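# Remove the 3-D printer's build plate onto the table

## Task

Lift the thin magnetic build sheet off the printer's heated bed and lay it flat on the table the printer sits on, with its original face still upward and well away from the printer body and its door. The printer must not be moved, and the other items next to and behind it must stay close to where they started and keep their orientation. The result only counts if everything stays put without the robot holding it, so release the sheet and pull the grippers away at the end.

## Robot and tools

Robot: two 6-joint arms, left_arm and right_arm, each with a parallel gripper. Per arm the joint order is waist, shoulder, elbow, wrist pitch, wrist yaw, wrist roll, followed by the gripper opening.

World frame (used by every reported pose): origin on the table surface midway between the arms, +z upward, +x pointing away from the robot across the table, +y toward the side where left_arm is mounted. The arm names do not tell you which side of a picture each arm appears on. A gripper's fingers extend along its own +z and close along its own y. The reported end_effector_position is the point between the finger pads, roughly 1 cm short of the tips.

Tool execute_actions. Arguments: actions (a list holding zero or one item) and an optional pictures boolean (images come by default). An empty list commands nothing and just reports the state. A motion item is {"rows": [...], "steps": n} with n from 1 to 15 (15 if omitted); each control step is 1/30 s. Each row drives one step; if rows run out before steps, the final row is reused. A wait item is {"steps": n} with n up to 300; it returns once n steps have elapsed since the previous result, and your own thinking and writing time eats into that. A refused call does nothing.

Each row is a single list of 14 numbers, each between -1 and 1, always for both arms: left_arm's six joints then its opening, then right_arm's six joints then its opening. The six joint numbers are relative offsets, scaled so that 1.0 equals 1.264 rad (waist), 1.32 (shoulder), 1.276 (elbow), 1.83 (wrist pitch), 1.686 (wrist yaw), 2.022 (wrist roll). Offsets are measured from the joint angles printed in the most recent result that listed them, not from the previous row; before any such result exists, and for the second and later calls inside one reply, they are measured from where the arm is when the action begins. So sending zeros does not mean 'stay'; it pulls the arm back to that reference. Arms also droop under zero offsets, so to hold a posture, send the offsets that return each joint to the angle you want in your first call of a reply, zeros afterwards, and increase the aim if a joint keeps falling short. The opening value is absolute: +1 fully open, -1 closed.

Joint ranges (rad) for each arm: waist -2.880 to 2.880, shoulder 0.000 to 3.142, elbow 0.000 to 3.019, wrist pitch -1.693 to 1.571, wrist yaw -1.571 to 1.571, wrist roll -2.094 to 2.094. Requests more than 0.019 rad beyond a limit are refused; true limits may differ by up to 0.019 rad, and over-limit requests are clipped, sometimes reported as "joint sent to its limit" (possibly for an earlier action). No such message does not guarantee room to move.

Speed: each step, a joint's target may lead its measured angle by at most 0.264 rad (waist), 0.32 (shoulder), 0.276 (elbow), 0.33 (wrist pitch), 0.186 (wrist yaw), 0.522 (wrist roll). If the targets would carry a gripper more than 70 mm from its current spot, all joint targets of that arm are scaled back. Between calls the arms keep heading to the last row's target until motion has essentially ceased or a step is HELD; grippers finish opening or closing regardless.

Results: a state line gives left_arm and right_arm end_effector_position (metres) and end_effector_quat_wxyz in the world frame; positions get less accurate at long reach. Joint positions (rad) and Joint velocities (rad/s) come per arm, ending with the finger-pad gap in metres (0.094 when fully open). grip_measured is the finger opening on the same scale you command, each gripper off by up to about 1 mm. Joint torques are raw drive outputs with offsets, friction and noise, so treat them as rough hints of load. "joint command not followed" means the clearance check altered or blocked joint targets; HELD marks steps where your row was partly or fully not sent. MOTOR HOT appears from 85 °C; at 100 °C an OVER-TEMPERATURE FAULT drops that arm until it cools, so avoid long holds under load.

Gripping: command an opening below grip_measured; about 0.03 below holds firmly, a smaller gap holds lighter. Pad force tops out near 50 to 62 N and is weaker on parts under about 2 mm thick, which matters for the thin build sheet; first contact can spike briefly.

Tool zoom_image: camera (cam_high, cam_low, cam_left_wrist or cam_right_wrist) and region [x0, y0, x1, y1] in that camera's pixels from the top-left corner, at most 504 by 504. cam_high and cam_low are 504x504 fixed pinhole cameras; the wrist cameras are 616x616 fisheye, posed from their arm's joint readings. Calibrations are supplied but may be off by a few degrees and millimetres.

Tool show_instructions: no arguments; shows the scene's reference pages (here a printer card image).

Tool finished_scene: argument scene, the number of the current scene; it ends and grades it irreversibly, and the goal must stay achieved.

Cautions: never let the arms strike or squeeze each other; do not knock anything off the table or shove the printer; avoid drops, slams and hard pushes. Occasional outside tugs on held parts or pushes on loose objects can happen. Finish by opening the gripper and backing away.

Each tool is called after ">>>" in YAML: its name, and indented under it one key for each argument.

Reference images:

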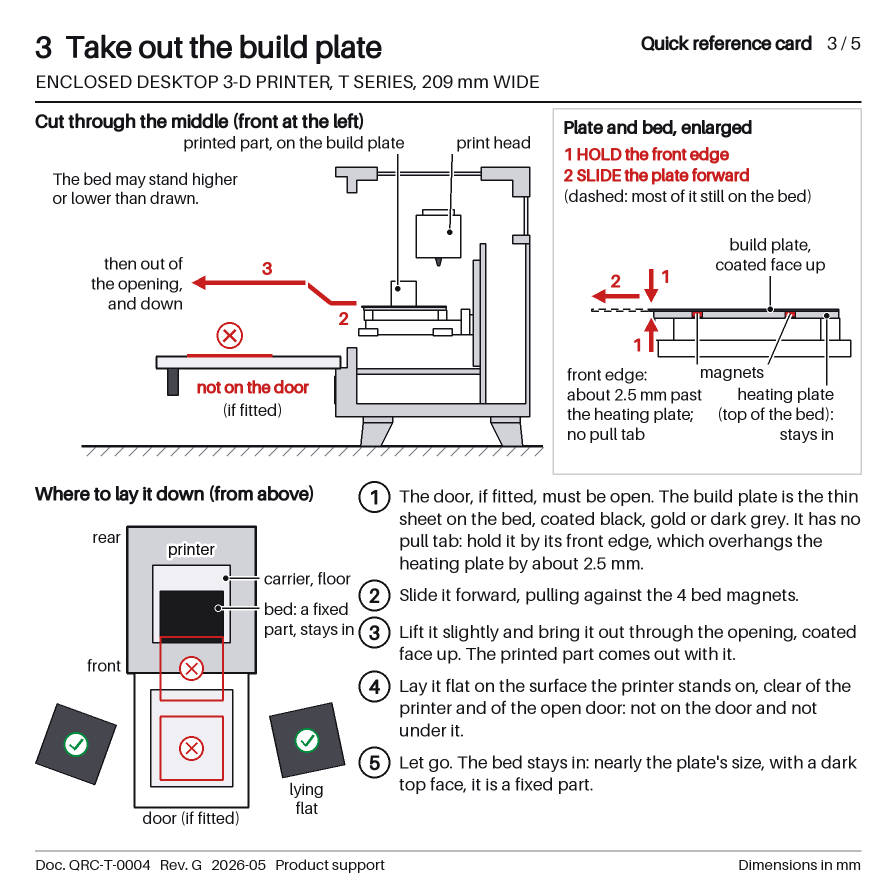

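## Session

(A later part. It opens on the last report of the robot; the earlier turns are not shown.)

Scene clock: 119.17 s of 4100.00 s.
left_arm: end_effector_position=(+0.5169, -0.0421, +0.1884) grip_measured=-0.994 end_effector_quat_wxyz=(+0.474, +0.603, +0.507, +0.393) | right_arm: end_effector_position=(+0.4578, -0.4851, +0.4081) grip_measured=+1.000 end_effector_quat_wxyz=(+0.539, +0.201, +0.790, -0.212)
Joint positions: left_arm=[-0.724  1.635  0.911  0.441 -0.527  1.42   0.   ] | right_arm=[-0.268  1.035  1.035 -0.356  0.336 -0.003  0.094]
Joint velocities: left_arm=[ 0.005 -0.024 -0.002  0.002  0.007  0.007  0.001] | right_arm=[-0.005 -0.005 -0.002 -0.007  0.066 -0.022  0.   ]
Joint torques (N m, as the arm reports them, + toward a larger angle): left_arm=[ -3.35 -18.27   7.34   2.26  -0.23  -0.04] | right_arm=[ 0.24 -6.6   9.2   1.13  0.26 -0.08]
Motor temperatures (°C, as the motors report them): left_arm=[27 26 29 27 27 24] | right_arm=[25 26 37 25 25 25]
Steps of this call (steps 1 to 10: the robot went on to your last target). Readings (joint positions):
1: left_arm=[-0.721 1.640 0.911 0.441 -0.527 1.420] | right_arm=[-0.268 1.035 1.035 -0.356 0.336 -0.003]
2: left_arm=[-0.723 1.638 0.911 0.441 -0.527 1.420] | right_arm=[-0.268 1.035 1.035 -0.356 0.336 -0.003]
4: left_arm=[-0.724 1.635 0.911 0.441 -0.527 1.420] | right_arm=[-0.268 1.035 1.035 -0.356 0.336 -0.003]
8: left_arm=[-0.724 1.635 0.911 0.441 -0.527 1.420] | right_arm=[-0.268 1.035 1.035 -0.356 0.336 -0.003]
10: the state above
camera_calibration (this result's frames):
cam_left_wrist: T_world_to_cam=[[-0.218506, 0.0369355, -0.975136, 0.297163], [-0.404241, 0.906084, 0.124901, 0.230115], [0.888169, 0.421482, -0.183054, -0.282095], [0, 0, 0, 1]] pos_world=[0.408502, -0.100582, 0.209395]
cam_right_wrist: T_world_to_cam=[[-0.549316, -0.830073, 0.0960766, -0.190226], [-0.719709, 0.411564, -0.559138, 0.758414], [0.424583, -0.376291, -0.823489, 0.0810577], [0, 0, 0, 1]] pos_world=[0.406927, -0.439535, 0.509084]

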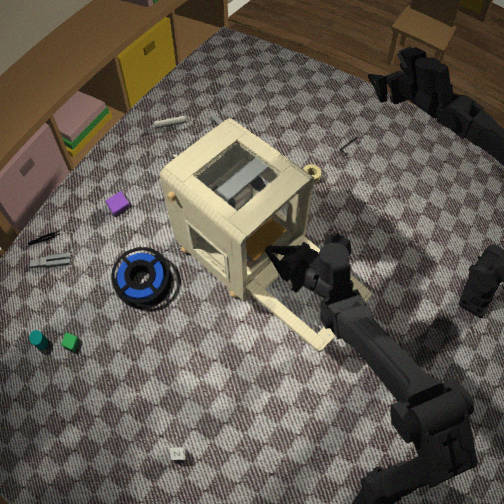

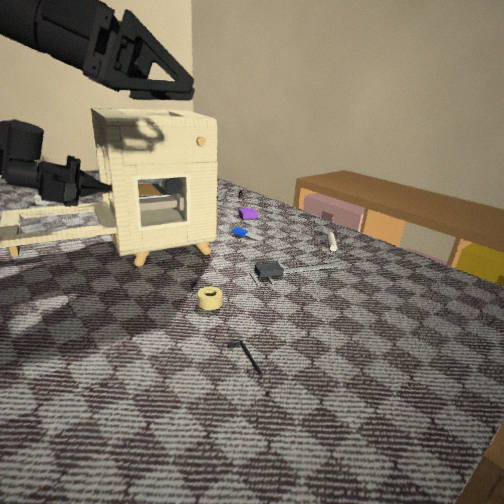

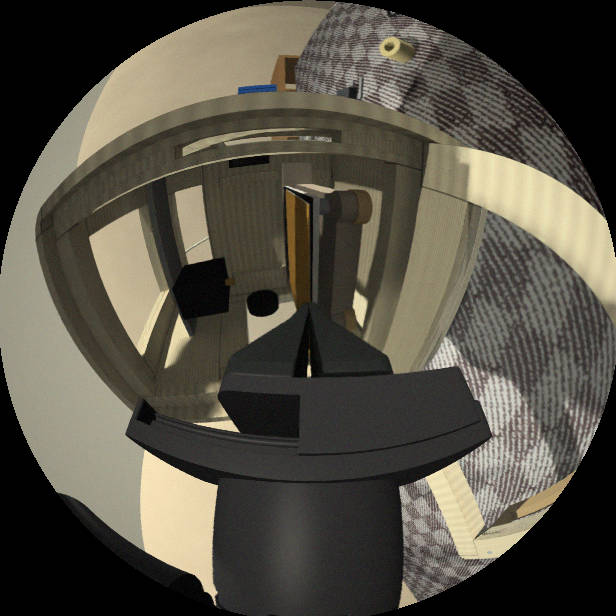

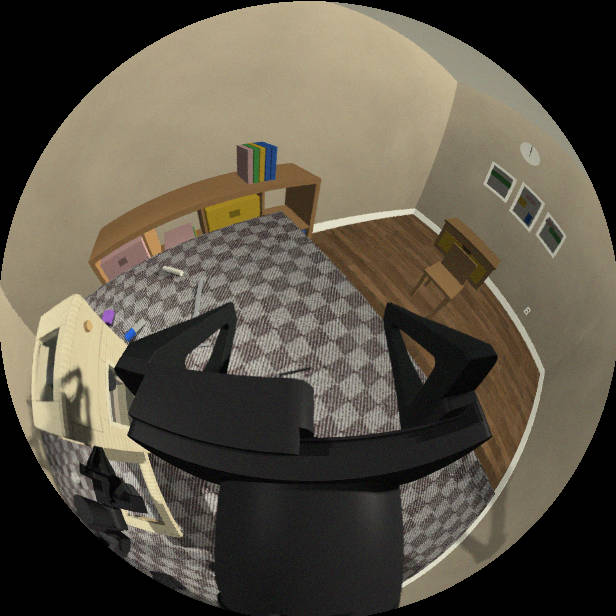

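>>> execute_actions:
  actions:
    - {"rows":[[-0.008,-0.015,0,0.006,-0.001,0,-1, 0,0,0,0,0,0,1],[-0.009,-0.016,-0.003,0.006,-0.002,0,-1, 0,0,0,0,0,0,1],[-0.011,-0.018,-0.006,0.006,-0.003,0,-1, 0,0,0,0,0,0,1],[-0.012,-0.02,-0.009,0.006,-0.004,0,-1, 0,0,0,0,0,0,1],[-0.014,-0.022,-0.012,0.006,-0.005,0,-1, 0,0,0,0,0,0,1],[-0.015,-0.023,-0.015,0.006,-0.006,0,-1, 0,0,0,0,0,0,1],[-0.017,-0.025,-0.018,0.006,-0.007,0,-1, 0,0,0,0,0,0,1],[-0.018,-0.027,-0.021,0.006,-0.008,0,-1, 0,0,0,0,0,0,1],[-0.02,-0.029,-0.024,0.006,-0.009,0,-1, 0,0,0,0,0,0,1],[-0.021,-0.031,-0.027,0.006,-0.01,0,-1, 0,0,0,0,0,0,1],[-0.023,-0.033,-0.03,0.006,-0.011,0,-1, 0,0,0,0,0,0,1]]}
  pictures: false

>>> execute_actions:
  actions:
    - {"steps":6}
  pictures: false

>>> execute_actions:
  actions:
    - {"rows":[[0,-0.005,0.02,0.004,0,0,-0.96, 0,0,0,0,0,0,1],[0,-0.005,0.02,0.004,0,0,-0.92, 0,0,0,0,0,0,1],[0,-0.005,0.02,0.004,0,0,-0.86, 0,0,0,0,0,0,1],[0,-0.005,0.02,0.004,0,0,-0.8, 0,0,0,0,0,0,1],[0,-0.005,0.02,0.004,0,0,-0.72, 0,0,0,0,0,0,1]],"steps":9}

Scene clock: 123.43 s of 4100.00 s.
left_arm: end_effector_position=(+0.5026, -0.0392, +0.1830) grip_measured=-0.994 end_effector_quat_wxyz=(+0.468, +0.609, +0.506, +0.394) | right_arm: end_effector_position=(+0.4578, -0.4851, +0.4081) grip_measured=+1.000 end_effector_quat_wxyz=(+0.539, +0.201, +0.790, -0.212)
Joint positions: left_arm=[-0.74   1.614  0.875  0.441 -0.542  1.42   0.   ] | right_arm=[-0.268  1.035  1.035 -0.356  0.336 -0.003  0.094]
Joint velocities: left_arm=[-0.034 -0.024 -0.012 -0.007 -0.007  0.022 -0.001] | right_arm=[ 0.015 -0.005 -0.012 -0.017 -0.037  0.051  0.   ]
Joint torques (N m, as the arm reports them, + toward a larger angle): left_arm=[ -3.28 -17.8    6.98   2.07  -0.25  -0.03] | right_arm=[ 0.26 -6.59  9.19  1.15  0.26 -0.08]
Motor temperatures (°C, as the motors report them): left_arm=[27 26 29 27 27 24] | right_arm=[25 26 37 25 25 25]
Steps of this call (steps 1 to 15: the robot went on to your last target; steps 16 to 90: nothing new was sent; then 0.77 s passed at rest; steps 91 to 105: all 15 steps of this action). Readings (joint positions):
91: left_arm=[-0.724 1.635 0.911 0.441 -0.527 1.420] | right_arm=[-0.268 1.035 1.035 -0.356 0.336 -0.003]
92: left_arm=[-0.724 1.635 0.911 0.441 -0.527 1.420] | right_arm=[-0.268 1.035 1.035 -0.356 0.336 -0.003]
94: left_arm=[-0.724 1.635 0.909 0.441 -0.528 1.420] | right_arm=[-0.268 1.035 1.035 -0.356 0.336 -0.003]
98: left_arm=[-0.727 1.630 0.894 0.441 -0.535 1.420] | right_arm=[-0.268 1.035 1.035 -0.356 0.336 -0.003]
105: the state above

Scene clock: 123.63 s of 4100.00 s.
left_arm: end_effector_position=(+0.5023, -0.0395, +0.1835) grip_measured=-0.994 end_effector_quat_wxyz=(+0.468, +0.608, +0.506, +0.394) | right_arm: end_effector_position=(+0.4578, -0.4851, +0.4081) grip_measured=+1.000 end_effector_quat_wxyz=(+0.539, +0.201, +0.790, -0.212)
Joint positions: left_arm=[-0.74   1.614  0.875  0.441 -0.542  1.42   0.   ] | right_arm=[-0.268  1.035  1.035 -0.356  0.336 -0.003  0.094]
Joint velocities: left_arm=[-0.015 -0.005 -0.012  0.012  0.095 -0.066  0.001] | right_arm=[-0.005 -0.015  0.007  0.002 -0.051 -0.037  0.   ]
Joint torques (N m, as the arm reports them, + toward a larger angle): left_arm=[ -3.24 -17.87   7.02   2.08  -0.22  -0.04] | right_arm=[ 0.26 -6.61  9.2   1.14  0.26 -0.08]
Motor temperatures (°C, as the motors report them): left_arm=[27 26 29 27 27 24] | right_arm=[25 26 37 25 25 25]
Steps of this call (steps 1 to 6: the robot went on to your last target). Readings (joint positions):
1: left_arm=[-0.740 1.614 0.875 0.441 -0.542 1.420] | right_arm=[-0.268 1.035 1.035 -0.356 0.336 -0.003]
2: left_arm=[-0.740 1.614 0.875 0.441 -0.542 1.420] | right_arm=[-0.268 1.035 1.035 -0.356 0.336 -0.003]
4: left_arm=[-0.740 1.614 0.875 0.441 -0.542 1.420] | right_arm=[-0.268 1.035 1.035 -0.356 0.336 -0.003]
6: the state above

Scene clock: 123.93 s of 4100.00 s.
left_arm: end_effector_position=(+0.5023, -0.0395, +0.1835) grip_measured=-0.722 end_effector_quat_wxyz=(+0.468, +0.608, +0.506, +0.394) | right_arm: end_effector_position=(+0.4578, -0.4851, +0.4081) grip_measured=+1.000 end_effector_quat_wxyz=(+0.539, +0.201, +0.790, -0.212)
Joint positions: left_arm=[-0.74   1.614  0.875  0.441 -0.542  1.42   0.013] | right_arm=[-0.268  1.035  1.035 -0.356  0.336 -0.003  0.094]
Joint velocities: left_arm=[-0.015 -0.024  0.012  0.002 -0.037  0.066  0.001] | right_arm=[-0.015  0.015 -0.007  0.012  0.007 -0.022  0.   ]
Joint torques (N m, as the arm reports them, + toward a larger angle): left_arm=[ -2.39 -16.7    8.99   1.97  -0.12  -0.04] | right_arm=[ 0.22 -6.64  9.21  1.14  0.26 -0.08]
Motor temperatures (°C, as the motors report them): left_arm=[27 26 29 27 27 24] | right_arm=[25 26 37 25 25 25]
Steps of this call (steps 1 to 9: all 9 steps of this action). Readings (joint positions):
1: left_arm=[-0.740 1.614 0.875 0.441 -0.542 1.420] | right_arm=[-0.268 1.035 1.035 -0.356 0.336 -0.003]
2: left_arm=[-0.740 1.614 0.875 0.441 -0.542 1.420] | right_arm=[-0.268 1.035 1.035 -0.356 0.336 -0.003]
4: left_arm=[-0.740 1.614 0.875 0.441 -0.542 1.420] | right_arm=[-0.268 1.035 1.035 -0.356 0.336 -0.003]
8: left_arm=[-0.740 1.614 0.875 0.441 -0.542 1.420] | right_arm=[-0.268 1.035 1.035 -0.356 0.336 -0.003]
9: the state above
camera_calibration (this result's frames):
cam_left_wrist: T_world_to_cam=[[-0.226009, 0.0500219, -0.97284, 0.292965], [-0.40158, 0.905086, 0.139833, 0.218352], [0.887498, 0.422276, -0.18447, -0.27044], [0, 0, 0, 1]] pos_world=[0.393913, -0.098082, 0.204587]
cam_right_wrist: T_world_to_cam=[[-0.549316, -0.830073, 0.0960766, -0.190226], [-0.719709, 0.411564, -0.559138, 0.758414], [0.424583, -0.376291, -0.823489, 0.0810577], [0, 0, 0, 1]] pos_world=[0.406927, -0.439535, 0.509084]

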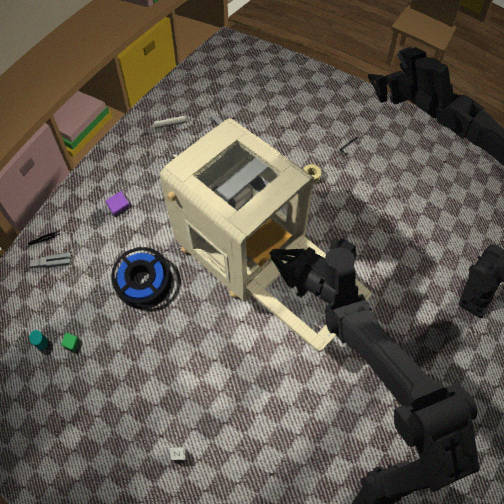

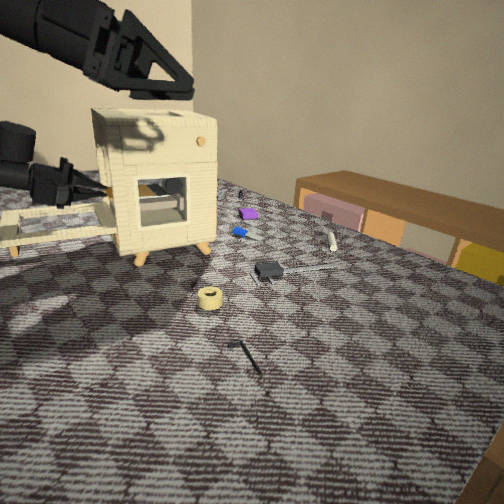

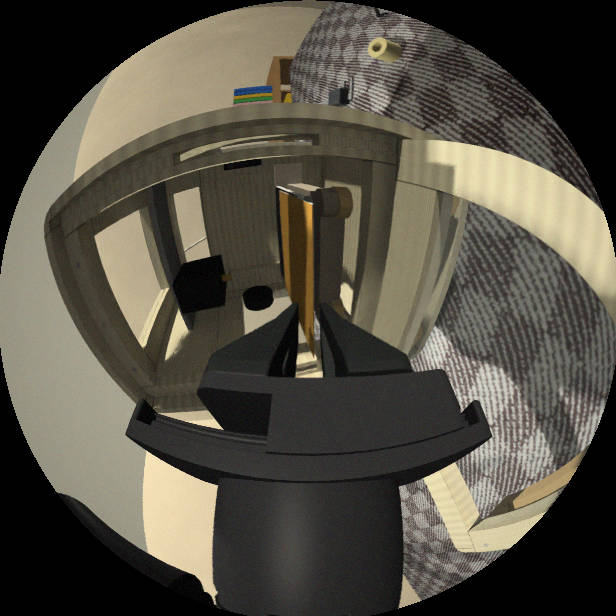

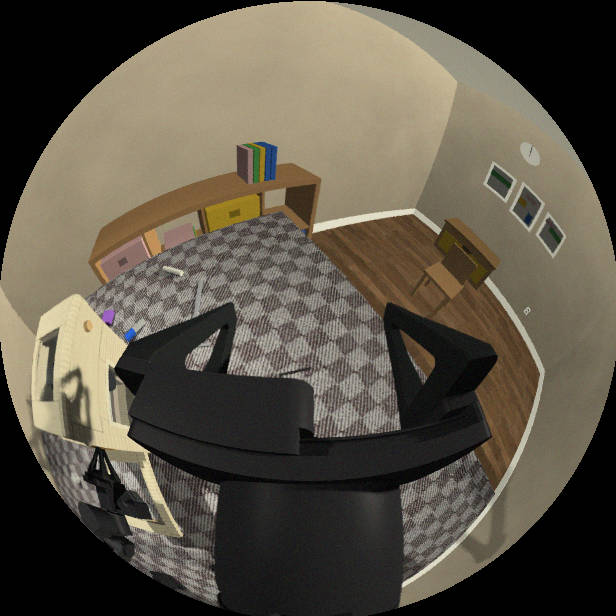

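>>> execute_actions:
  actions:
    - {"rows":[[0,0.006,0.04,0.004,0,-0.008,-0.72, 0,0,0,0,0,0,1],[0,0.01,0.044,0.004,0,-0.008,-0.72, 0,0,0,0,0,0,1],[0,0.014,0.049,0.004,0,-0.008,-0.72, 0,0,0,0,0,0,1],[0,0.018,0.053,0.004,0,-0.008,-0.72, 0,0,0,0,0,0,1],[0,0.022,0.058,0.004,0,-0.008,-0.72, 0,0,0,0,0,0,1],[0,0.026,0.062,0.004,0,-0.008,-0.72, 0,0,0,0,0,0,1],[0,0.03,0.067,0.004,0,-0.008,-0.72, 0,0,0,0,0,0,1],[0,0.034,0.071,0.004,0,-0.008,-0.72, 0,0,0,0,0,0,1],[0,0.038,0.076,0.004,0,-0.008,-0.72, 0,0,0,0,0,0,1],[0,0.042,0.08,0.004,0,-0.008,-0.72, 0,0,0,0,0,0,1],[0,0.046,0.085,0.004,0,-0.008,-0.72, 0,0,0,0,0,0,1],[0,0.051,0.09,0.004,0,-0.008,-0.72, 0,0,0,0,0,0,1]]}
  pictures: false

>>> execute_actions:
  actions:
    - {"steps":8}

Scene clock: 126.97 s of 4100.00 s.
left_arm: end_effector_position=(+0.5196, -0.0554, +0.1783) grip_measured=-0.722 end_effector_quat_wxyz=(+0.469, +0.608, +0.506, +0.393) | right_arm: end_effector_position=(+0.4578, -0.4851, +0.4081) grip_measured=+1.000 end_effector_quat_wxyz=(+0.539, +0.201, +0.790, -0.212)
Joint positions: left_arm=[-0.74   1.675  0.938  0.441 -0.542  1.418  0.013] | right_arm=[-0.268  1.035  1.035 -0.356  0.336 -0.003  0.094]
Joint velocities: left_arm=[-0.005  0.063  0.022  0.012 -0.051  0.007 -0.001] | right_arm=[ 0.005 -0.005 -0.017 -0.007  0.066  0.081  0.   ]
Joint torques (N m, as the arm reports them, + toward a larger angle): left_arm=[ -2.42 -16.94  10.76   1.91  -0.13  -0.17] | right_arm=[ 0.2  -6.59  9.2   1.15  0.26 -0.08]
Motor temperatures (°C, as the motors report them): left_arm=[27 26 29 27 27 24] | right_arm=[25 26 37 25 25 25]
Steps of this call (steps 1 to 15: the robot went on to your last target; steps 16 to 76: nothing new was sent; steps 77 to 91: all 15 steps of this action). Readings (joint positions):
77: left_arm=[-0.740 1.614 0.875 0.441 -0.542 1.419] | right_arm=[-0.268 1.035 1.035 -0.356 0.336 -0.003]
78: left_arm=[-0.740 1.614 0.875 0.441 -0.542 1.419] | right_arm=[-0.268 1.035 1.035 -0.356 0.336 -0.003]
80: left_arm=[-0.740 1.618 0.878 0.441 -0.542 1.419] | right_arm=[-0.268 1.035 1.035 -0.356 0.336 -0.003]
84: left_arm=[-0.740 1.638 0.901 0.441 -0.542 1.418] | right_arm=[-0.268 1.035 1.035 -0.356 0.336 -0.003]
91: the state above

Scene clock: 127.23 s of 4100.00 s.
left_arm: end_effector_position=(+0.5199, -0.0556, +0.1776) grip_measured=-0.722 end_effector_quat_wxyz=(+0.469, +0.608, +0.506, +0.393) | right_arm: end_effector_position=(+0.4578, -0.4851, +0.4081) grip_measured=+1.000 end_effector_quat_wxyz=(+0.539, +0.201, +0.790, -0.212)
Joint positions: left_arm=[-0.74   1.677  0.939  0.441 -0.542  1.418  0.013] | right_arm=[-0.268  1.035  1.035 -0.356  0.336 -0.003  0.094]
Joint velocities: left_arm=[-0.015 -0.005  0.012 -0.007 -0.066 -0.051 -0.001] | right_arm=[ 0.005 -0.005  0.002  0.002 -0.037 -0.081  0.   ]
Joint torques (N m, as the arm reports them, + toward a larger angle): left_arm=[ -2.17 -16.66  10.93   1.91  -0.11  -0.16] | right_arm=[ 0.24 -6.64  9.19  1.15  0.25 -0.08]
Motor temperatures (°C, as the motors report them): left_arm=[27 26 29 27 27 24] | right_arm=[25 26 37 25 25 25]
Steps of this call (steps 1 to 8: the robot went on to your last target). Readings (joint positions):
1: left_arm=[-0.740 1.677 0.939 0.441 -0.542 1.418] | right_arm=[-0.268 1.035 1.035 -0.356 0.336 -0.003]
2: left_arm=[-0.740 1.677 0.939 0.441 -0.542 1.418] | right_arm=[-0.268 1.035 1.035 -0.356 0.336 -0.003]
4: left_arm=[-0.740 1.677 0.939 0.441 -0.542 1.418] | right_arm=[-0.268 1.035 1.035 -0.356 0.336 -0.003]
8: the state above
camera_calibration (this result's frames):
cam_left_wrist: T_world_to_cam=[[-0.226009, 0.0482707, -0.972929, 0.291897], [-0.40193, 0.90517, 0.138276, 0.24128], [0.88734, 0.422301, -0.185175, -0.280156], [0, 0, 0, 1]] pos_world=[0.411543, -0.11418, 0.198753]
cam_right_wrist: T_world_to_cam=[[-0.549316, -0.830073, 0.0960766, -0.190226], [-0.719709, 0.411564, -0.559138, 0.758414], [0.424583, -0.376291, -0.823489, 0.0810577], [0, 0, 0, 1]] pos_world=[0.406927, -0.439535, 0.509084]

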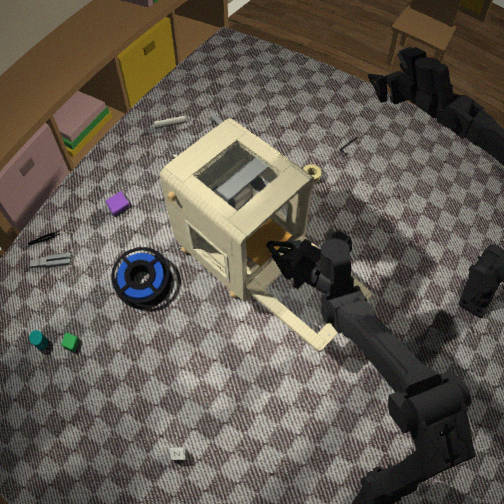

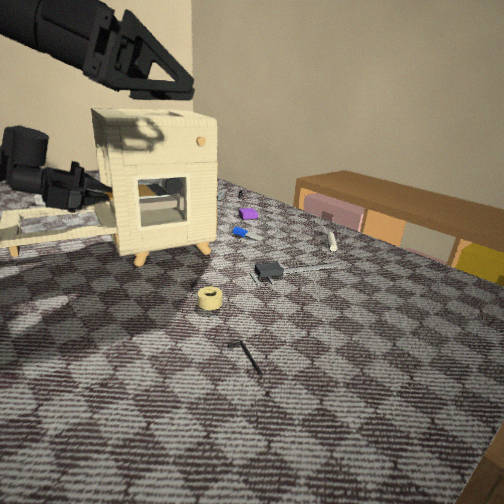

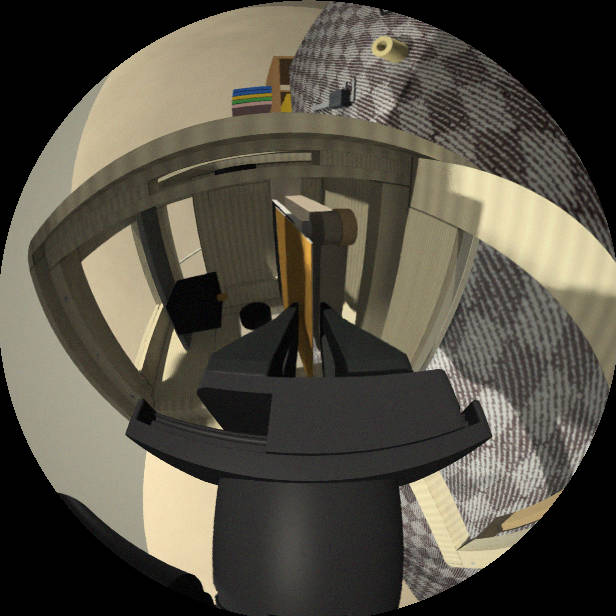

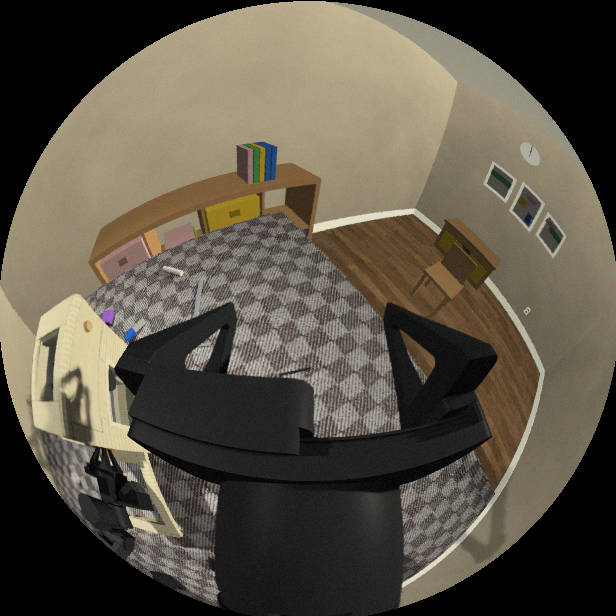

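>>> execute_actions:
  actions:
    - {"rows":[[0,-0.015,0.035,0.012,0,0.008,-0.76, 0,0,0,0,0,0,1],[0,-0.015,0.035,0.016,0,0.01,-0.79, 0,0,0,0,0,0,1],[0,-0.015,0.035,0.02,0,0.011,-0.81, 0,0,0,0,0,0,1],[0,-0.015,0.035,0.024,0,0.012,-0.82, 0,0,0,0,0,0,1],[0,-0.015,0.035,0.028,0,0.014,-0.83, 0,0,0,0,0,0,1],[0,-0.015,0.035,0.032,0,0.015,-0.84, 0,0,0,0,0,0,1],[0,-0.015,0.035,0.036,0,0.017,-0.85, 0,0,0,0,0,0,1],[0,-0.015,0.035,0.04,0,0.018,-0.86, 0,0,0,0,0,0,1],[0,-0.015,0.035,0.044,0,0.02,-0.87, 0,0,0,0,0,0,1],[0,-0.015,0.035,0.048,0,0.021,-0.88, 0,0,0,0,0,0,1],[0,-0.015,0.035,0.052,0,0.023,-0.89, 0,0,0,0,0,0,1],[0,-0.015,0.035,0.057,0,0.024,-0.9, 0,0,0,0,0,0,1]]}
  pictures: false

>>> execute_actions:
  actions:
    - {"steps":10}

Scene clock: 131.53 s of 4100.00 s.
left_arm: end_effector_position=(+0.5233, -0.0587, +0.1952) grip_measured=-0.898 end_effector_quat_wxyz=(+0.495, +0.589, +0.494, +0.405) | right_arm: end_effector_position=(+0.4578, -0.4851, +0.4081) grip_measured=+1.000 end_effector_quat_wxyz=(+0.539, +0.201, +0.790, -0.212)
Joint positions: left_arm=[-0.74   1.677  0.939  0.524 -0.542  1.446  0.005] | right_arm=[-0.268  1.035  1.035 -0.356  0.336 -0.003  0.094]
Joint velocities: left_arm=[-0.034 -0.005  0.007  0.042 -0.007  0.022 -0.   ] | right_arm=[-0.005 -0.005 -0.017 -0.022 -0.095 -0.037  0.   ]
Joint torques (N m, as the arm reports them, + toward a larger angle): left_arm=[ -2.36 -18.94  10.4    2.4   -0.11   0.07] | right_arm=[ 0.22 -6.61  9.19  1.15  0.25 -0.08]
Motor temperatures (°C, as the motors report them): left_arm=[27 26 30 27 27 24] | right_arm=[25 26 38 25 25 25]
Steps of this call (steps 1 to 15: the robot went on to your last target; steps 16 to 90: nothing new was sent; then 0.80 s passed at rest; steps 91 to 105: all 15 steps of this action). Readings (joint positions):
91: left_arm=[-0.740 1.677 0.939 0.442 -0.542 1.418] | right_arm=[-0.268 1.035 1.035 -0.356 0.336 -0.003]
92: left_arm=[-0.740 1.677 0.939 0.444 -0.542 1.419] | right_arm=[-0.268 1.035 1.035 -0.356 0.336 -0.003]
94: left_arm=[-0.740 1.677 0.939 0.454 -0.542 1.422] | right_arm=[-0.268 1.035 1.035 -0.356 0.336 -0.003]
98: left_arm=[-0.740 1.677 0.939 0.480 -0.542 1.430] | right_arm=[-0.268 1.035 1.035 -0.356 0.336 -0.003]
105: the state above

Scene clock: 131.87 s of 4100.00 s.
left_arm: end_effector_position=(+0.5234, -0.0588, +0.1956) grip_measured=-0.898 end_effector_quat_wxyz=(+0.494, +0.590, +0.492, +0.406) | right_arm: end_effector_position=(+0.4578, -0.4851, +0.4081) grip_measured=+1.000 end_effector_quat_wxyz=(+0.539, +0.201, +0.790, -0.212)
Joint positions: left_arm=[-0.74   1.677  0.939  0.525 -0.542  1.452  0.005] | right_arm=[-0.268  1.035  1.035 -0.356  0.336 -0.003  0.094]
Joint velocities: left_arm=[-0.005 -0.005  0.007 -0.002 -0.081  0.037 -0.   ] | right_arm=[-0.005 -0.005  0.012 -0.022 -0.037 -0.037  0.   ]
Joint torques (N m, as the arm reports them, + toward a larger angle): left_arm=[ -2.23 -19.13  10.41   2.46  -0.11   0.07] | right_arm=[ 0.26 -6.6   9.18  1.12  0.26 -0.08]
Motor temperatures (°C, as the motors report them): left_arm=[27 26 30 27 27 24] | right_arm=[25 26 38 25 25 25]
Steps of this call (steps 1 to 10: the robot went on to your last target). Readings (joint positions):
1: left_arm=[-0.740 1.677 0.939 0.525 -0.542 1.447] | right_arm=[-0.268 1.035 1.035 -0.356 0.336 -0.003]
2: left_arm=[-0.740 1.677 0.939 0.525 -0.542 1.449] | right_arm=[-0.268 1.035 1.035 -0.356 0.336 -0.003]
4: left_arm=[-0.740 1.677 0.939 0.525 -0.542 1.450] | right_arm=[-0.268 1.035 1.035 -0.356 0.336 -0.003]
8: left_arm=[-0.740 1.677 0.939 0.525 -0.542 1.451] | right_arm=[-0.268 1.035 1.035 -0.356 0.336 -0.003]
10: the state above
camera_calibration (this result's frames):
cam_left_wrist: T_world_to_cam=[[-0.158865, 0.0255086, -0.986971, 0.276655], [-0.403061, 0.910892, 0.0884198, 0.253758], [0.901279, 0.411856, -0.134427, -0.296402], [0, 0, 0, 1]] pos_world=[0.413372, -0.116128, 0.210768]
cam_right_wrist: T_world_to_cam=[[-0.549316, -0.830073, 0.0960766, -0.190226], [-0.719709, 0.411564, -0.559138, 0.758414], [0.424583, -0.376291, -0.823489, 0.0810577], [0, 0, 0, 1]] pos_world=[0.406927, -0.439535, 0.509084]

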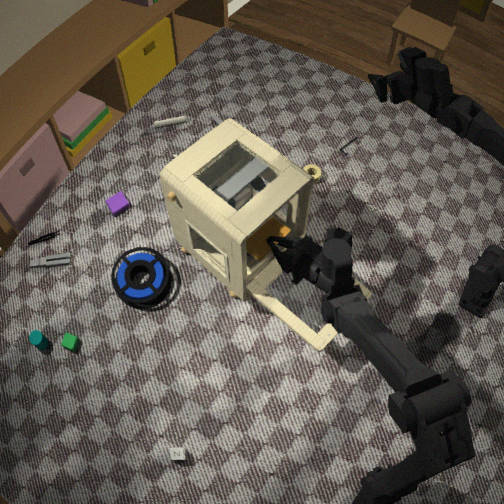

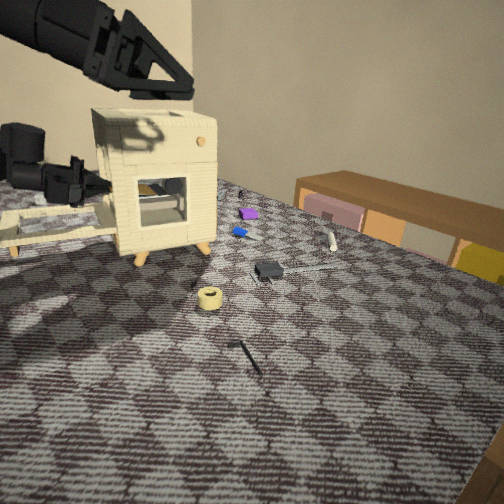

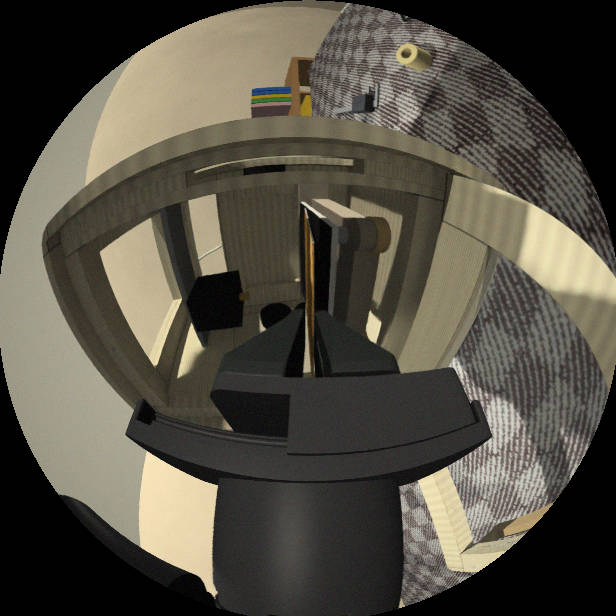

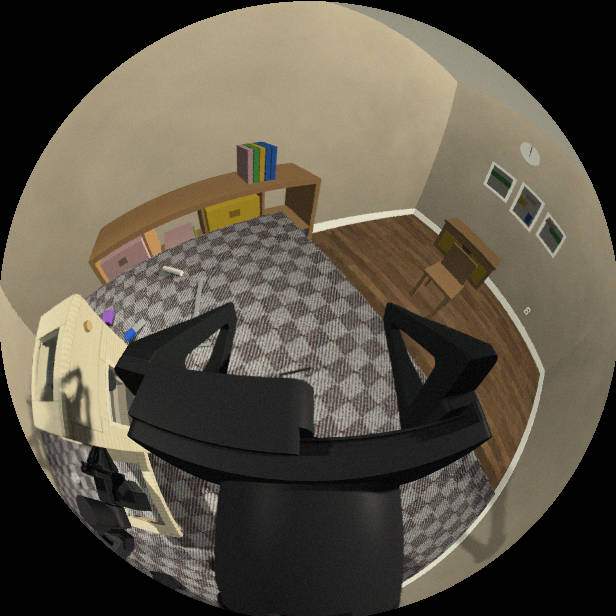

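>>> execute_actions:
  actions:
    - {"rows":[[0,-0.01,0.02,0.006,0,0,-0.93, 0,0,0,0,0,0,1],[0,-0.01,0.02,0.006,0,0,-0.96, 0,0,0,0,0,0,1],[0,-0.01,0.02,0.006,0,0,-0.98, 0,0,0,0,0,0,1],[0,-0.015,0.02,0.006,0,0,-1, 0,0,0,0,0,0,1]],"steps":8}
  pictures: false

>>> execute_actions:
  actions:
    - {"rows":[[-0.01,-0.025,0.01,0,0,0,-1, 0,0,0,0,0,0,1],[-0.014,-0.035,0,0,-0.004,0,-1, 0,0,0,0,0,0,1],[-0.02,-0.045,-0.01,0,-0.008,0,-1, 0,0,0,0,0,0,1],[-0.026,-0.055,-0.02,0,-0.012,0,-1, 0,0,0,0,0,0,1],[-0.032,-0.065,-0.031,0,-0.017,-0.01,-1, 0,0,0,0,0,0,1],[-0.039,-0.075,-0.042,0,-0.022,-0.01,-1, 0,0,0,0,0,0,1],[-0.046,-0.085,-0.053,0,-0.027,-0.01,-1, 0,0,0,0,0,0,1],[-0.053,-0.095,-0.064,0,-0.032,-0.01,-1, 0,0,0,0,0,0,1],[-0.06,-0.105,-0.075,0,-0.037,-0.018,-1, 0,0,0,0,0,0,1],[-0.067,-0.115,-0.086,0,-0.042,-0.018,-1, 0,0,0,0,0,0,1],[-0.074,-0.125,-0.097,0,-0.047,-0.018,-1, 0,0,0,0,0,0,1],[-0.081,-0.135,-0.108,0,-0.052,-0.018,-1, 0,0,0,0,0,0,1],[-0.087,-0.144,-0.119,0,-0.057,-0.018,-1, 0,0,0,0,0,0,1],[-0.093,-0.152,-0.13,0,-0.062,-0.018,-1, 0,0,0,0,0,0,1],[-0.097,-0.158,-0.14,0,-0.067,-0.018,-1, 0,0,0,0,0,0,1]]}
  pictures: false

>>> execute_actions:
  actions:
    - {"steps":8}

Scene clock: 138.80 s of 4100.00 s.
left_arm: end_effector_position=(+0.5233, -0.0587, +0.1985) grip_measured=-0.990 end_effector_quat_wxyz=(+0.497, +0.588, +0.492, +0.406) | right_arm: end_effector_position=(+0.4578, -0.4851, +0.4081) grip_measured=+1.000 end_effector_quat_wxyz=(+0.539, +0.201, +0.790, -0.212)
Joint positions: left_arm=[-0.74   1.674  0.939  0.528 -0.542  1.452  0.   ] | right_arm=[-0.268  1.035  1.035 -0.356  0.336 -0.003  0.094]
Joint velocities: left_arm=[-0.005 -0.015 -0.012  0.007 -0.022 -0.022 -0.001] | right_arm=[-0.005 -0.015 -0.002  0.012  0.007 -0.037  0.   ]
Joint torques (N m, as the arm reports them, + toward a larger angle): left_arm=[ -2.37 -18.69   9.07   1.98  -0.09  -0.04] | right_arm=[ 0.28 -6.61  9.22  1.15  0.26 -0.08]
Motor temperatures (°C, as the motors report them): left_arm=[27 27 30 27 27 24] | right_arm=[25 26 38 25 25 25]
Steps of this call (steps 1 to 15: the robot went on to your last target; steps 16 to 90: nothing new was sent; then 3.67 s passed at rest; steps 91 to 98: all 8 steps of this action). Readings (joint positions):
91: left_arm=[-0.740 1.677 0.939 0.525 -0.542 1.452] | right_arm=[-0.268 1.035 1.035 -0.356 0.336 -0.003]
92: left_arm=[-0.740 1.677 0.939 0.525 -0.542 1.452] | right_arm=[-0.268 1.035 1.035 -0.356 0.336 -0.003]
94: left_arm=[-0.740 1.677 0.939 0.526 -0.542 1.452] | right_arm=[-0.268 1.035 1.035 -0.356 0.336 -0.003]
98: the state above

Scene clock: 139.30 s of 4100.00 s.
left_arm: end_effector_position=(+0.4480, -0.0497, +0.2227) grip_measured=-0.990 end_effector_quat_wxyz=(+0.508, +0.580, +0.489, +0.409) | right_arm: end_effector_position=(+0.4578, -0.4851, +0.4081) grip_measured=+1.000 end_effector_quat_wxyz=(+0.539, +0.201, +0.790, -0.212)
Joint positions: left_arm=[-0.844  1.5    0.784  0.528 -0.643  1.434  0.   ] | right_arm=[-0.268  1.035  1.035 -0.356  0.336 -0.003  0.094]
Joint velocities: left_arm=[-0.278 -0.396 -0.369 -0.017 -0.271 -0.081 -0.   ] | right_arm=[-0.015 -0.005 -0.007  0.012 -0.022 -0.007  0.   ]
Joint torques (N m, as the arm reports them, + toward a larger angle): left_arm=[ -2.63 -15.18   7.1    1.62  -0.24  -0.15] | right_arm=[ 0.23 -6.67  9.17  1.14  0.26 -0.08]
Motor temperatures (°C, as the motors report them): left_arm=[27 27 30 27 27 24] | right_arm=[25 26 38 25 25 25]
Steps of this call (steps 1 to 15: all 15 steps of this action). Readings (joint positions):
1: left_arm=[-0.740 1.673 0.939 0.528 -0.542 1.452] | right_arm=[-0.268 1.035 1.035 -0.356 0.336 -0.003]
2: left_arm=[-0.741 1.672 0.939 0.528 -0.543 1.452] | right_arm=[-0.268 1.035 1.035 -0.356 0.336 -0.003]
4: left_arm=[-0.744 1.663 0.931 0.528 -0.553 1.452] | right_arm=[-0.268 1.035 1.035 -0.356 0.336 -0.003]
8: left_arm=[-0.769 1.609 0.880 0.528 -0.586 1.449] | right_arm=[-0.268 1.035 1.035 -0.356 0.336 -0.003]
15: the state above

Scene clock: 139.57 s of 4100.00 s.
left_arm: end_effector_position=(+0.4362, -0.0478, +0.2224) grip_measured=-0.990 end_effector_quat_wxyz=(+0.509, +0.582, +0.487, +0.407) | right_arm: end_effector_position=(+0.4578, -0.4851, +0.4081) grip_measured=+1.000 end_effector_quat_wxyz=(+0.539, +0.201, +0.790, -0.212)
Joint positions: left_arm=[-0.86   1.476  0.757  0.528 -0.651  1.431  0.   ] | right_arm=[-0.268  1.035  1.035 -0.356  0.336 -0.003  0.094]
Joint velocities: left_arm=[-0.015 -0.005  0.007 -0.012 -0.022  0.007  0.001] | right_arm=[ 0.005 -0.005  0.002  0.012 -0.066  0.037  0.   ]
Joint torques (N m, as the arm reports them, + toward a larger angle): left_arm=[ -2.45 -14.45   7.41   1.67  -0.22  -0.17] | right_arm=[ 0.28 -6.61  9.2   1.15  0.25 -0.08]
Motor temperatures (°C, as the motors report them): left_arm=[27 27 30 27 27 24] | right_arm=[25 26 38 25 25 25]
Steps of this call (steps 1 to 8: the robot went on to your last target). Readings (joint positions):
1: left_arm=[-0.852 1.489 0.772 0.528 -0.647 1.434] | right_arm=[-0.268 1.035 1.035 -0.356 0.336 -0.003]
2: left_arm=[-0.857 1.481 0.764 0.528 -0.649 1.433] | right_arm=[-0.268 1.035 1.035 -0.356 0.336 -0.003]
4: left_arm=[-0.860 1.476 0.757 0.528 -0.650 1.432] | right_arm=[-0.268 1.035 1.035 -0.356 0.336 -0.003]
8: the state above
camera_calibration (this result's frames):
cam_left_wrist: T_world_to_cam=[[-0.13132, 0.00600819, -0.991322, 0.277028], [-0.396441, 0.916222, 0.0580694, 0.21036], [0.90862, 0.400627, -0.117936, -0.226116], [0, 0, 0, 1]] pos_world=[0.325228, -0.103813, 0.235742]
cam_right_wrist: T_world_to_cam=[[-0.549316, -0.830073, 0.0960766, -0.190226], [-0.719709, 0.411564, -0.559138, 0.758414], [0.424583, -0.376291, -0.823489, 0.0810577], [0, 0, 0, 1]] pos_world=[0.406927, -0.439535, 0.509084]

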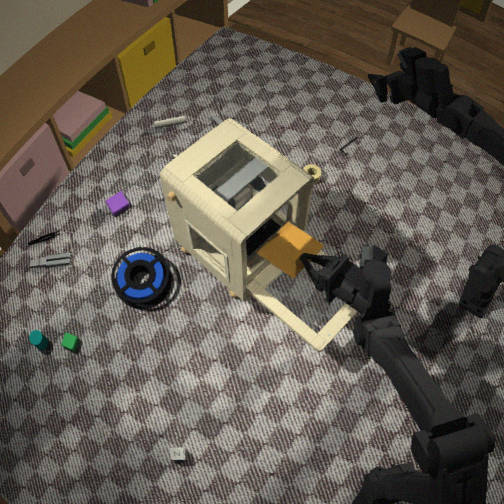

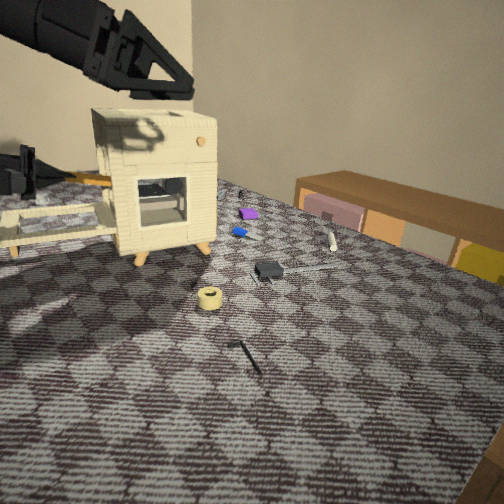

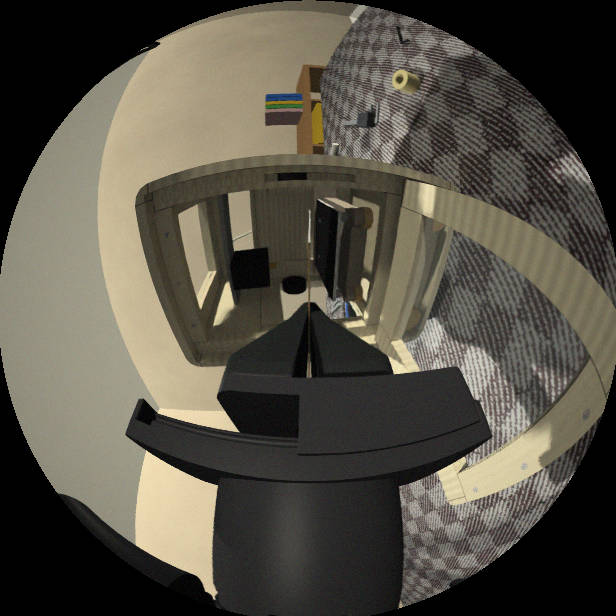

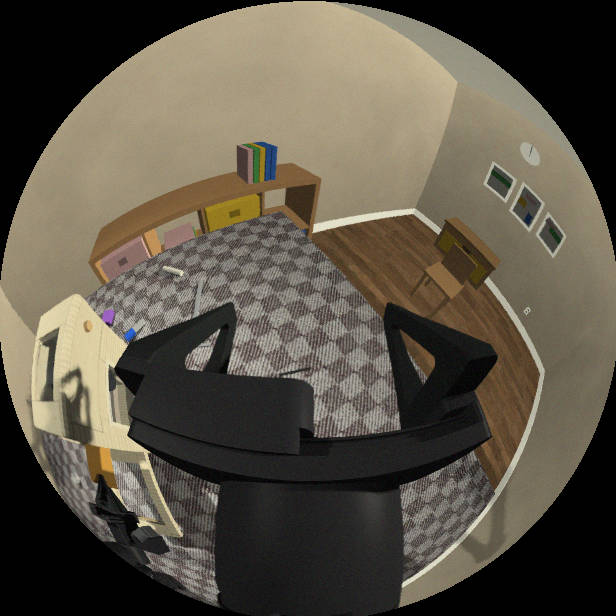

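>>> execute_actions:
  actions:
    - {"rows":[[-0.02,-0.03,-0.01,0,-0.01,0,-1, 0,0,0,0,0,0,1],[-0.032,-0.05,-0.025,0,-0.018,0,-1, 0,0,0,0,0,0,1],[-0.044,-0.07,-0.045,-0.005,-0.026,0,-1, 0,0,0,0,0,0,1],[-0.056,-0.095,-0.065,-0.01,-0.034,0,-1, 0,0,0,0,0,0,1],[-0.068,-0.12,-0.085,-0.015,-0.042,0,-1, 0,0,0,0,0,0,1],[-0.07,-0.15,-0.105,-0.02,-0.048,0,-1, 0,0,0,0,0,0,1],[-0.07,-0.18,-0.125,-0.028,-0.048,0,-1, 0,0,0,0,0,0,1],[-0.07,-0.21,-0.145,-0.036,-0.048,0,-1, 0,0,0,0,0,0,1],[-0.07,-0.24,-0.165,-0.044,-0.048,0,-1, 0,0,0,0,0,0,1],[-0.07,-0.27,-0.185,-0.052,-0.048,0,-1, 0,0,0,0,0,0,1],[-0.07,-0.3,-0.205,-0.06,-0.048,0,-1, 0,0,0,0,0,0,1],[-0.07,-0.33,-0.22,-0.068,-0.048,0,-1, 0,0,0,0,0,0,1],[-0.07,-0.36,-0.235,-0.076,-0.048,0,-1, 0,0,0,0,0,0,1],[-0.07,-0.38,-0.25,-0.084,-0.048,0,-1, 0,0,0,0,0,0,1],[-0.07,-0.395,-0.26,-0.092,-0.048,0,-1, 0,0,0,0,0,0,1]]}
  pictures: false

>>> execute_actions:
  actions:
    - {"steps":12}
  pictures: false

>>> execute_actions:
  actions:
    - {"rows":[[0.03,0,0.02,0,0,0,-1, 0,0,0,0,0,0,1],[0.06,0,0.02,0,0,0,-1, 0,0,0,0,0,0,1],[0.1,0,0.02,0,0,0,-1, 0,0,0,0,0,0,1],[0.14,0,0.02,0,0,0,-1, 0,0,0,0,0,0,1],[0.19,0,0.02,0,0,0,-1, 0,0,0,0,0,0,1],[0.24,0,0.02,0,0,0,-1, 0,0,0,0,0,0,1],[0.29,0,0.02,0,0,0,-1, 0,0,0,0,0,0,1],[0.34,0,0.02,0,0.03,0,-1, 0,0,0,0,0,0,1],[0.39,0,0.02,0,0.06,0,-1, 0,0,0,0,0,0,1],[0.44,0,0.02,0,0.1,0.02,-1, 0,0,0,0,0,0,1],[0.49,0,0.02,0,0.14,0.03,-1, 0,0,0,0,0,0,1],[0.54,0,0.02,0,0.18,0.04,-1, 0,0,0,0,0,0,1],[0.6,0,0.02,0,0.22,0.05,-1, 0,0,0,0,0,0,1],[0.66,0,0.02,0,0.26,0.06,-1, 0,0,0,0,0,0,1],[0.72,0,0.02,0,0.434,0.076,-1, 0,0,0,0,0,0,1]]}
  pictures: false

>>> execute_actions:
  actions:
    - {"steps":20}

Scene clock: 145.93 s of 4100.00 s.
left_arm: end_effector_position=(+0.3254, +0.0406, +0.2577) grip_measured=-0.990 end_effector_quat_wxyz=(+0.528, +0.571, +0.479, +0.407) | right_arm: end_effector_position=(+0.4578, -0.4851, +0.4081) grip_measured=+1.000 end_effector_quat_wxyz=(+0.539, +0.201, +0.790, -0.212)
Joint positions: left_arm=[-0.951  0.996  0.454  0.393 -0.729  1.431  0.   ] | right_arm=[-0.268  1.035  1.035 -0.356  0.336 -0.003  0.094]
Joint velocities: left_arm=[ 0.015 -1.089 -0.471 -0.388  0.007  0.037  0.   ] | right_arm=[-0.005 -0.024 -0.007 -0.007  0.007  0.022  0.   ]
Joint torques (N m, as the arm reports them, + toward a larger angle): left_arm=[-2.26 -3.94  8.11  1.42 -0.21 -0.04] | right_arm=[ 0.21 -6.68  9.19  1.16  0.26 -0.08]
Motor temperatures (°C, as the motors report them): left_arm=[27 26 29 27 27 25] | right_arm=[25 26 38 25 25 25]
Steps of this call (steps 1 to 30: the robot went on to your last target; steps 31 to 90: nothing new was sent; then 2.87 s passed at rest; steps 91 to 105: all 15 steps of this action). Readings (joint positions):
91: left_arm=[-0.861 1.475 0.756 0.528 -0.657 1.431] | right_arm=[-0.268 1.035 1.035 -0.356 0.336 -0.003]
92: left_arm=[-0.864 1.471 0.751 0.528 -0.668 1.431] | right_arm=[-0.268 1.035 1.035 -0.356 0.336 -0.003]
94: left_arm=[-0.879 1.444 0.721 0.524 -0.693 1.431] | right_arm=[-0.268 1.035 1.035 -0.356 0.336 -0.003]
98: left_arm=[-0.936 1.312 0.612 0.485 -0.724 1.431] | right_arm=[-0.268 1.035 1.035 -0.356 0.336 -0.003]
105: the state above

Scene clock: 146.33 s of 4100.00 s.
left_arm: end_effector_position=(+0.3177, +0.0517, +0.2511) grip_measured=-0.990 end_effector_quat_wxyz=(+0.520, +0.578, +0.479, +0.408) | right_arm: end_effector_position=(+0.4578, -0.4851, +0.4081) grip_measured=+1.000 end_effector_quat_wxyz=(+0.539, +0.201, +0.790, -0.212)
Joint positions: left_arm=[-0.951  0.953  0.423  0.361 -0.731  1.431  0.   ] | right_arm=[-0.268  1.035  1.035 -0.356  0.336 -0.003  0.094]
Joint velocities: left_arm=[-0.015  0.005  0.002  0.012 -0.007  0.007  0.   ] | right_arm=[-0.005 -0.015  0.007 -0.007  0.037  0.007  0.   ]
Joint torques (N m, as the arm reports them, + toward a larger angle): left_arm=[-2.03 -5.46  8.25  1.57 -0.15 -0.03] | right_arm=[ 0.27 -6.59  9.2   1.15  0.26 -0.08]
Motor temperatures (°C, as the motors report them): left_arm=[27 26 29 27 27 25] | right_arm=[25 26 38 25 25 25]
Steps of this call (steps 1 to 12: the robot went on to your last target). Readings (joint positions):
1: left_arm=[-0.951 0.965 0.440 0.382 -0.730 1.431] | right_arm=[-0.268 1.035 1.035 -0.356 0.336 -0.003]
2: left_arm=[-0.951 0.943 0.430 0.374 -0.731 1.431] | right_arm=[-0.268 1.035 1.035 -0.356 0.336 -0.003]
4: left_arm=[-0.951 0.932 0.423 0.368 -0.731 1.431] | right_arm=[-0.268 1.035 1.035 -0.356 0.336 -0.003]
8: left_arm=[-0.951 0.947 0.423 0.363 -0.731 1.431] | right_arm=[-0.268 1.035 1.035 -0.356 0.336 -0.003]
12: the state above

Scene clock: 146.83 s of 4100.00 s.
left_arm: end_effector_position=(+0.4254, +0.2687, +0.2446) grip_measured=-0.990 end_effector_quat_wxyz=(+0.445, +0.507, +0.570, +0.469) | right_arm: end_effector_position=(+0.4578, -0.4851, +0.4081) grip_measured=+1.000 end_effector_quat_wxyz=(+0.539, +0.201, +0.790, -0.212)
Joint positions: left_arm=[-0.174  0.953  0.423  0.361 -0.255  1.495  0.   ] | right_arm=[-0.268  1.035  1.035 -0.356  0.336 -0.003  0.094]
Joint velocities: left_arm=[ 2.173 -0.015 -0.007  0.002  2.85   0.52   0.   ] | right_arm=[-0.005  0.005 -0.007 -0.007 -0.022  0.037  0.   ]
Joint torques (N m, as the arm reports them, + toward a larger angle): left_arm=[-2.38 -5.84 10.04  1.7  -0.61  0.09] | right_arm=[ 0.24 -6.58  9.21  1.14  0.26 -0.08]
Motor temperatures (°C, as the motors report them): left_arm=[27 26 29 27 27 25] | right_arm=[25 26 38 25 25 25]
Steps of this call (steps 1 to 15: all 15 steps of this action). Readings (joint positions):
1: left_arm=[-0.949 0.953 0.423 0.361 -0.730 1.431] | right_arm=[-0.268 1.035 1.035 -0.356 0.336 -0.003]
2: left_arm=[-0.941 0.953 0.423 0.361 -0.729 1.431] | right_arm=[-0.268 1.035 1.035 -0.356 0.336 -0.003]
4: left_arm=[-0.892 0.953 0.423 0.361 -0.726 1.431] | right_arm=[-0.268 1.035 1.035 -0.356 0.336 -0.003]
8: left_arm=[-0.658 0.953 0.423 0.361 -0.705 1.431] | right_arm=[-0.268 1.035 1.035 -0.356 0.336 -0.003]
15: the state above

Scene clock: 147.50 s of 4100.00 s.
left_arm: end_effector_position=(+0.4297, +0.2876, +0.2437) grip_measured=-0.990 end_effector_quat_wxyz=(+0.462, +0.547, +0.534, +0.449) | right_arm: end_effector_position=(+0.4578, -0.4851, +0.4081) grip_measured=+1.000 end_effector_quat_wxyz=(+0.539, +0.201, +0.790, -0.212)
Joint positions: left_arm=[-0.029  0.953  0.423  0.361 -0.002  1.569  0.   ] | right_arm=[-0.268  1.035  1.035 -0.356  0.336 -0.003  0.094]
Joint velocities: left_arm=[-0.015 -0.005  0.007 -0.007  0.051  0.022 -0.   ] | right_arm=[-0.005 -0.015  0.002  0.022  0.007 -0.022  0.   ]
Joint torques (N m, as the arm reports them, + toward a larger angle): left_arm=[-3.3  -5.76 10.07  1.76  0.08  0.09] | right_arm=[ 0.22 -6.59  9.16  1.15  0.26 -0.08]
Motor temperatures (°C, as the motors report them): left_arm=[27 26 29 27 27 25] | right_arm=[25 26 38 25 25 25]
Steps of this call (steps 1 to 20: the robot went on to your last target). Readings (joint positions):
1: left_arm=[-0.109 0.953 0.423 0.361 -0.158 1.510] | right_arm=[-0.268 1.035 1.035 -0.356 0.336 -0.003]
2: left_arm=[-0.058 0.953 0.423 0.361 -0.077 1.522] | right_arm=[-0.268 1.035 1.035 -0.356 0.336 -0.003]
4: left_arm=[-0.018 0.953 0.423 0.361 -0.020 1.539] | right_arm=[-0.268 1.035 1.035 -0.356 0.336 -0.003]
8: left_arm=[-0.026 0.953 0.423 0.361 -0.003 1.557] | right_arm=[-0.268 1.035 1.035 -0.356 0.336 -0.003]
20: the state above
camera_calibration (this result's frames):
cam_left_wrist: T_world_to_cam=[[-0.148366, 0.00579426, -0.988915, 0.302006], [-0.544446, 0.834316, 0.0865714, -0.0205231], [0.82557, 0.551256, -0.12063, -0.359106], [0, 0, 0, 1]] pos_world=[0.330101, 0.213332, 0.257116]
cam_right_wrist: T_world_to_cam=[[-0.549316, -0.830073, 0.0960766, -0.190226], [-0.719709, 0.411564, -0.559138, 0.758414], [0.424583, -0.376291, -0.823489, 0.0810577], [0, 0, 0, 1]] pos_world=[0.406927, -0.439535, 0.509084]

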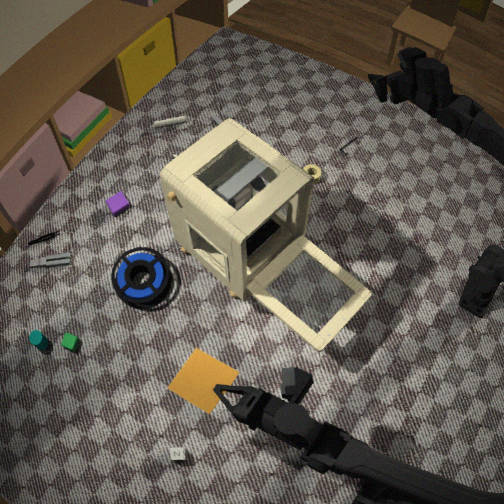

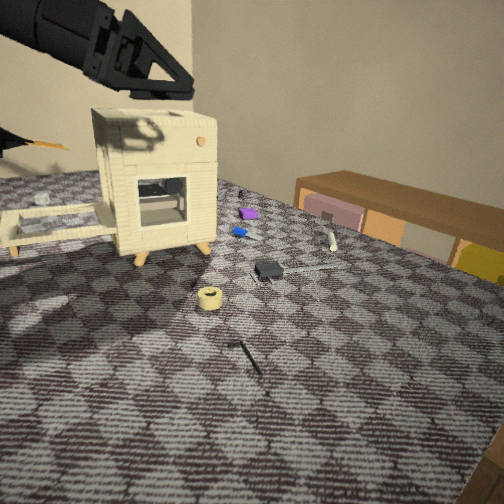

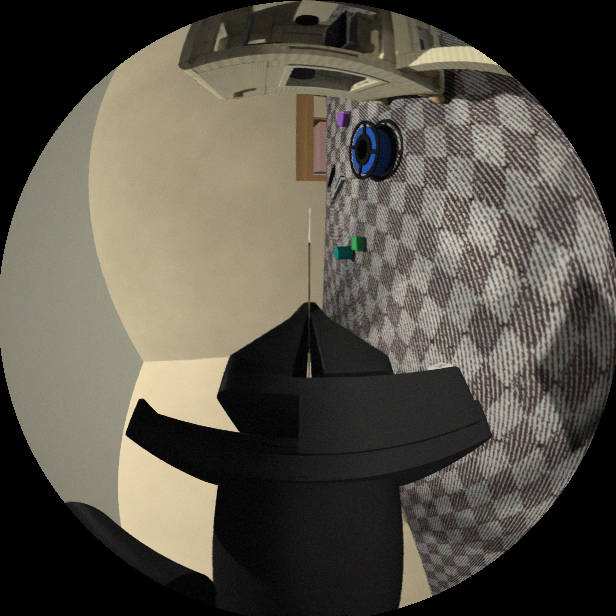

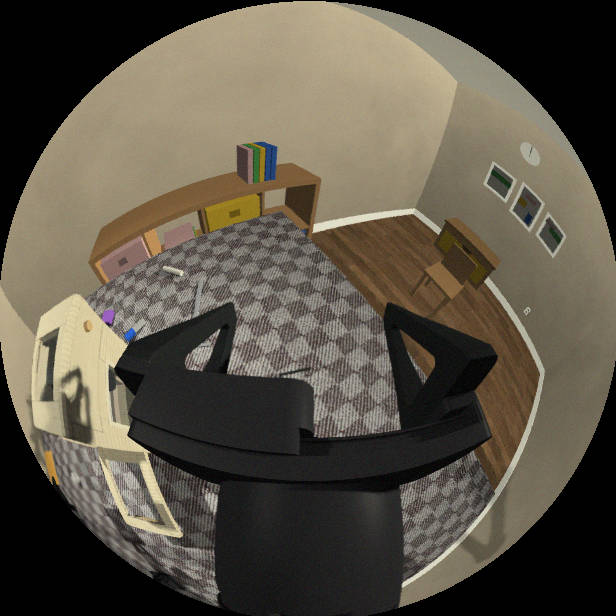

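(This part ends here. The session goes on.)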